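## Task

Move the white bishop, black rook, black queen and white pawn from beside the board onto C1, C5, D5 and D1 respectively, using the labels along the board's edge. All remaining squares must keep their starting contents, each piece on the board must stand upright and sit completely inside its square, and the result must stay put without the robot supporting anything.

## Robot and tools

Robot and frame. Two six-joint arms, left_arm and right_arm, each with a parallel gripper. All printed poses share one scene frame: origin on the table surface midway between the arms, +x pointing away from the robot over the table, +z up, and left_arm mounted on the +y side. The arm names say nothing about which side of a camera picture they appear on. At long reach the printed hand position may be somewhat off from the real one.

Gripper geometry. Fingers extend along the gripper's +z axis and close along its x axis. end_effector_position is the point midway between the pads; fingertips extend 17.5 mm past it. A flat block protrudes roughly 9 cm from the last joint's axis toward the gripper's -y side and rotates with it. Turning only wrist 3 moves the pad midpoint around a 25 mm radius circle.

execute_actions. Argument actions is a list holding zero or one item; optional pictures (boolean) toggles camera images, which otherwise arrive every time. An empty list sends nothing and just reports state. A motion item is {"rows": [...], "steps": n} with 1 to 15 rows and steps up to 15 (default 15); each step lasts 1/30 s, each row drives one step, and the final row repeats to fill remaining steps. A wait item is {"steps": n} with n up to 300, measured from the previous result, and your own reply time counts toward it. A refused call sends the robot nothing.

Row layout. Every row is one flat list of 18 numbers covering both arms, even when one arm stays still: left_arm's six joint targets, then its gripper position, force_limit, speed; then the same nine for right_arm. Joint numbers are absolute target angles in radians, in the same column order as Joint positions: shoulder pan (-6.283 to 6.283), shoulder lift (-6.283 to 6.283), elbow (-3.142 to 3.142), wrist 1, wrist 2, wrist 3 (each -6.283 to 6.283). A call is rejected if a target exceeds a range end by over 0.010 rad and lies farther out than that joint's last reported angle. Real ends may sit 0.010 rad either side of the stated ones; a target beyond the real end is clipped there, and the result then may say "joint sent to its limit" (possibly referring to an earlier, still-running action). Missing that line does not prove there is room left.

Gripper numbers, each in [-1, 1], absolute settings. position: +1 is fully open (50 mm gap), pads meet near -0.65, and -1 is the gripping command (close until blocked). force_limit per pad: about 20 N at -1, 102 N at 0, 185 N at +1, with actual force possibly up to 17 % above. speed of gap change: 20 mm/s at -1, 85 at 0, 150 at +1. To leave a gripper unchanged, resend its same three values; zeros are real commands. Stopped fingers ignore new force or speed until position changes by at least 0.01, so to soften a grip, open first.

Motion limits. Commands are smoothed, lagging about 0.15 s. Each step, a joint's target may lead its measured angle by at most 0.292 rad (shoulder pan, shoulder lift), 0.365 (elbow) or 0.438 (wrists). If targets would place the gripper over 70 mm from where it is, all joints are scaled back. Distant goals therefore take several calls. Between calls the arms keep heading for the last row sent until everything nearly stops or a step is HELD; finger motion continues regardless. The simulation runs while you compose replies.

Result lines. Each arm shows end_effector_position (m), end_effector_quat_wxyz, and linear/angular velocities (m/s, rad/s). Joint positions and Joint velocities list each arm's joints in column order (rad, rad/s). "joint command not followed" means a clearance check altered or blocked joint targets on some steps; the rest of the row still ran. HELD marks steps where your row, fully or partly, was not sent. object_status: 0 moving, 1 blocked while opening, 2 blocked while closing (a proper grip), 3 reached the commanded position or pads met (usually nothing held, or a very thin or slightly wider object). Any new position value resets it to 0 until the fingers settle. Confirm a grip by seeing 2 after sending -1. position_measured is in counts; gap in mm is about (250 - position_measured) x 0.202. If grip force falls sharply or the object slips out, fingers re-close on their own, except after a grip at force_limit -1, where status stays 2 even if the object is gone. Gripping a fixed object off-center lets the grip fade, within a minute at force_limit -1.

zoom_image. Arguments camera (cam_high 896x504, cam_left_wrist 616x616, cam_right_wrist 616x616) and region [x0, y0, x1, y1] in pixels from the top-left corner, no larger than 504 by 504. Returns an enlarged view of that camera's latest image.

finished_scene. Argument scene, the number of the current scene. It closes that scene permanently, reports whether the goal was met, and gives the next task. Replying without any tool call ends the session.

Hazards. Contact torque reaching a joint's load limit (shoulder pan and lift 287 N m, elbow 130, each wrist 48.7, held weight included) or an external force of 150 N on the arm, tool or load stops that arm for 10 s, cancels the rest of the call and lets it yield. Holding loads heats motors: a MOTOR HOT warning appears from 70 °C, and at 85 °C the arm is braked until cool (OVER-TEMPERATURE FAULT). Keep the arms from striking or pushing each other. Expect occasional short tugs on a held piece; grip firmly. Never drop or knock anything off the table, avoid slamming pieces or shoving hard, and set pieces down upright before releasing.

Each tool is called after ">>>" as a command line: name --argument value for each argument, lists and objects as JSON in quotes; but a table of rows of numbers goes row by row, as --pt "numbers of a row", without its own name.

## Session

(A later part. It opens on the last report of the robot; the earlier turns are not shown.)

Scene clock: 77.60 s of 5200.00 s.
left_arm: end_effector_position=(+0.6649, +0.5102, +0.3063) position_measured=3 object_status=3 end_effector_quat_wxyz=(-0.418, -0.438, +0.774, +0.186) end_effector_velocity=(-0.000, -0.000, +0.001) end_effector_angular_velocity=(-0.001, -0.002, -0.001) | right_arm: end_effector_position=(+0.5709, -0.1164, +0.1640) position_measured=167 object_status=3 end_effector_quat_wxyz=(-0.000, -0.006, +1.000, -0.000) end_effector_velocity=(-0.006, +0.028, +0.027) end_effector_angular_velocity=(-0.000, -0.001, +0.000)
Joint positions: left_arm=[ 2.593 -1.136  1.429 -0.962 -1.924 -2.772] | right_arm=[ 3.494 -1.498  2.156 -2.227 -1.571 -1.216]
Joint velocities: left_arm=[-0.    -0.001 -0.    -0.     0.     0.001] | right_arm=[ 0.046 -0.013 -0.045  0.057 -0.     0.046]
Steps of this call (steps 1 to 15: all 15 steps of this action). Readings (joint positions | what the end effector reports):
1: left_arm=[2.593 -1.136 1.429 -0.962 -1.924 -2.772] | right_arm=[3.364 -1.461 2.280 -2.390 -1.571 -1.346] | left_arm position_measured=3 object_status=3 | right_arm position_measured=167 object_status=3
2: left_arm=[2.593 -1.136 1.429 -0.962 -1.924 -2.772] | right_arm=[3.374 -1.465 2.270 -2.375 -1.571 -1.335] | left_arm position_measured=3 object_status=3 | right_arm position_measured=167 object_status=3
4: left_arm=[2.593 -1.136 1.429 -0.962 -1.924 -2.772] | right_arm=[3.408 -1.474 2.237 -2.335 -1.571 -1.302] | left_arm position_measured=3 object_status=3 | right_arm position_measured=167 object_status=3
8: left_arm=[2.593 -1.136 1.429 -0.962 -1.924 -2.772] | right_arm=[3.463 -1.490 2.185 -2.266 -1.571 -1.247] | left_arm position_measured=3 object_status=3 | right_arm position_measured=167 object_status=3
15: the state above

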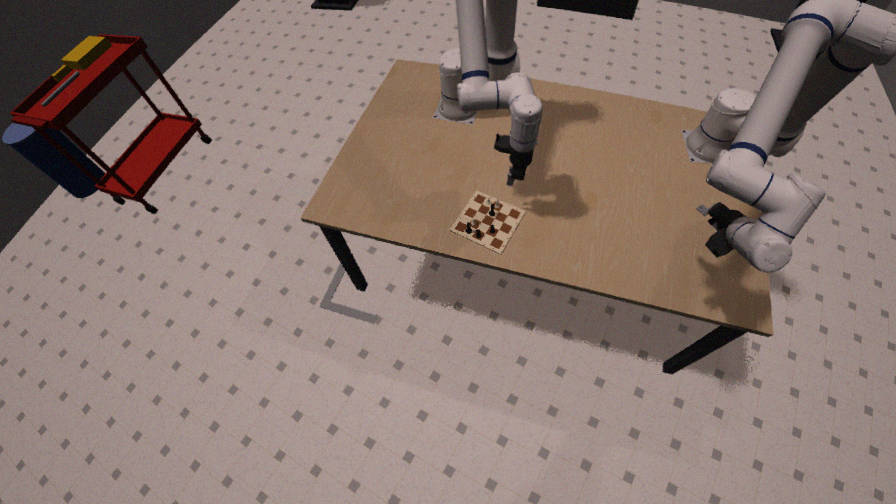

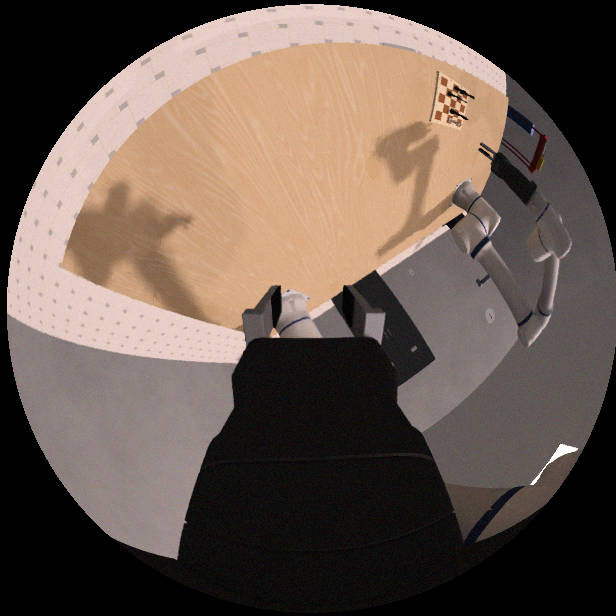

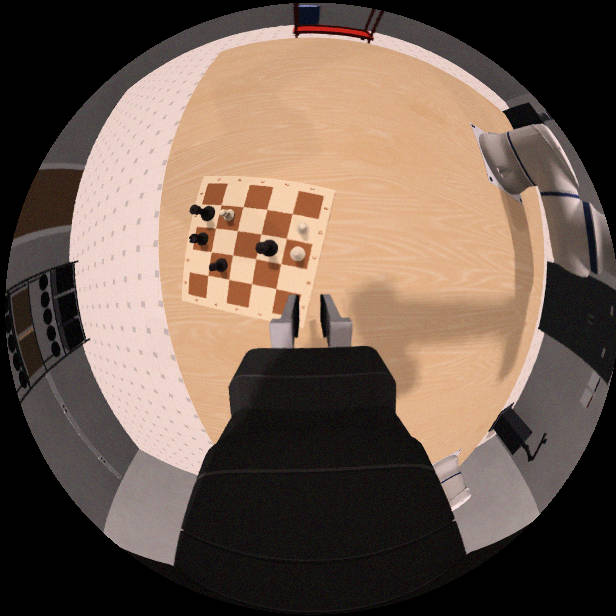

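>>> finished_scene --scene 2

The scene is finished: the task was done.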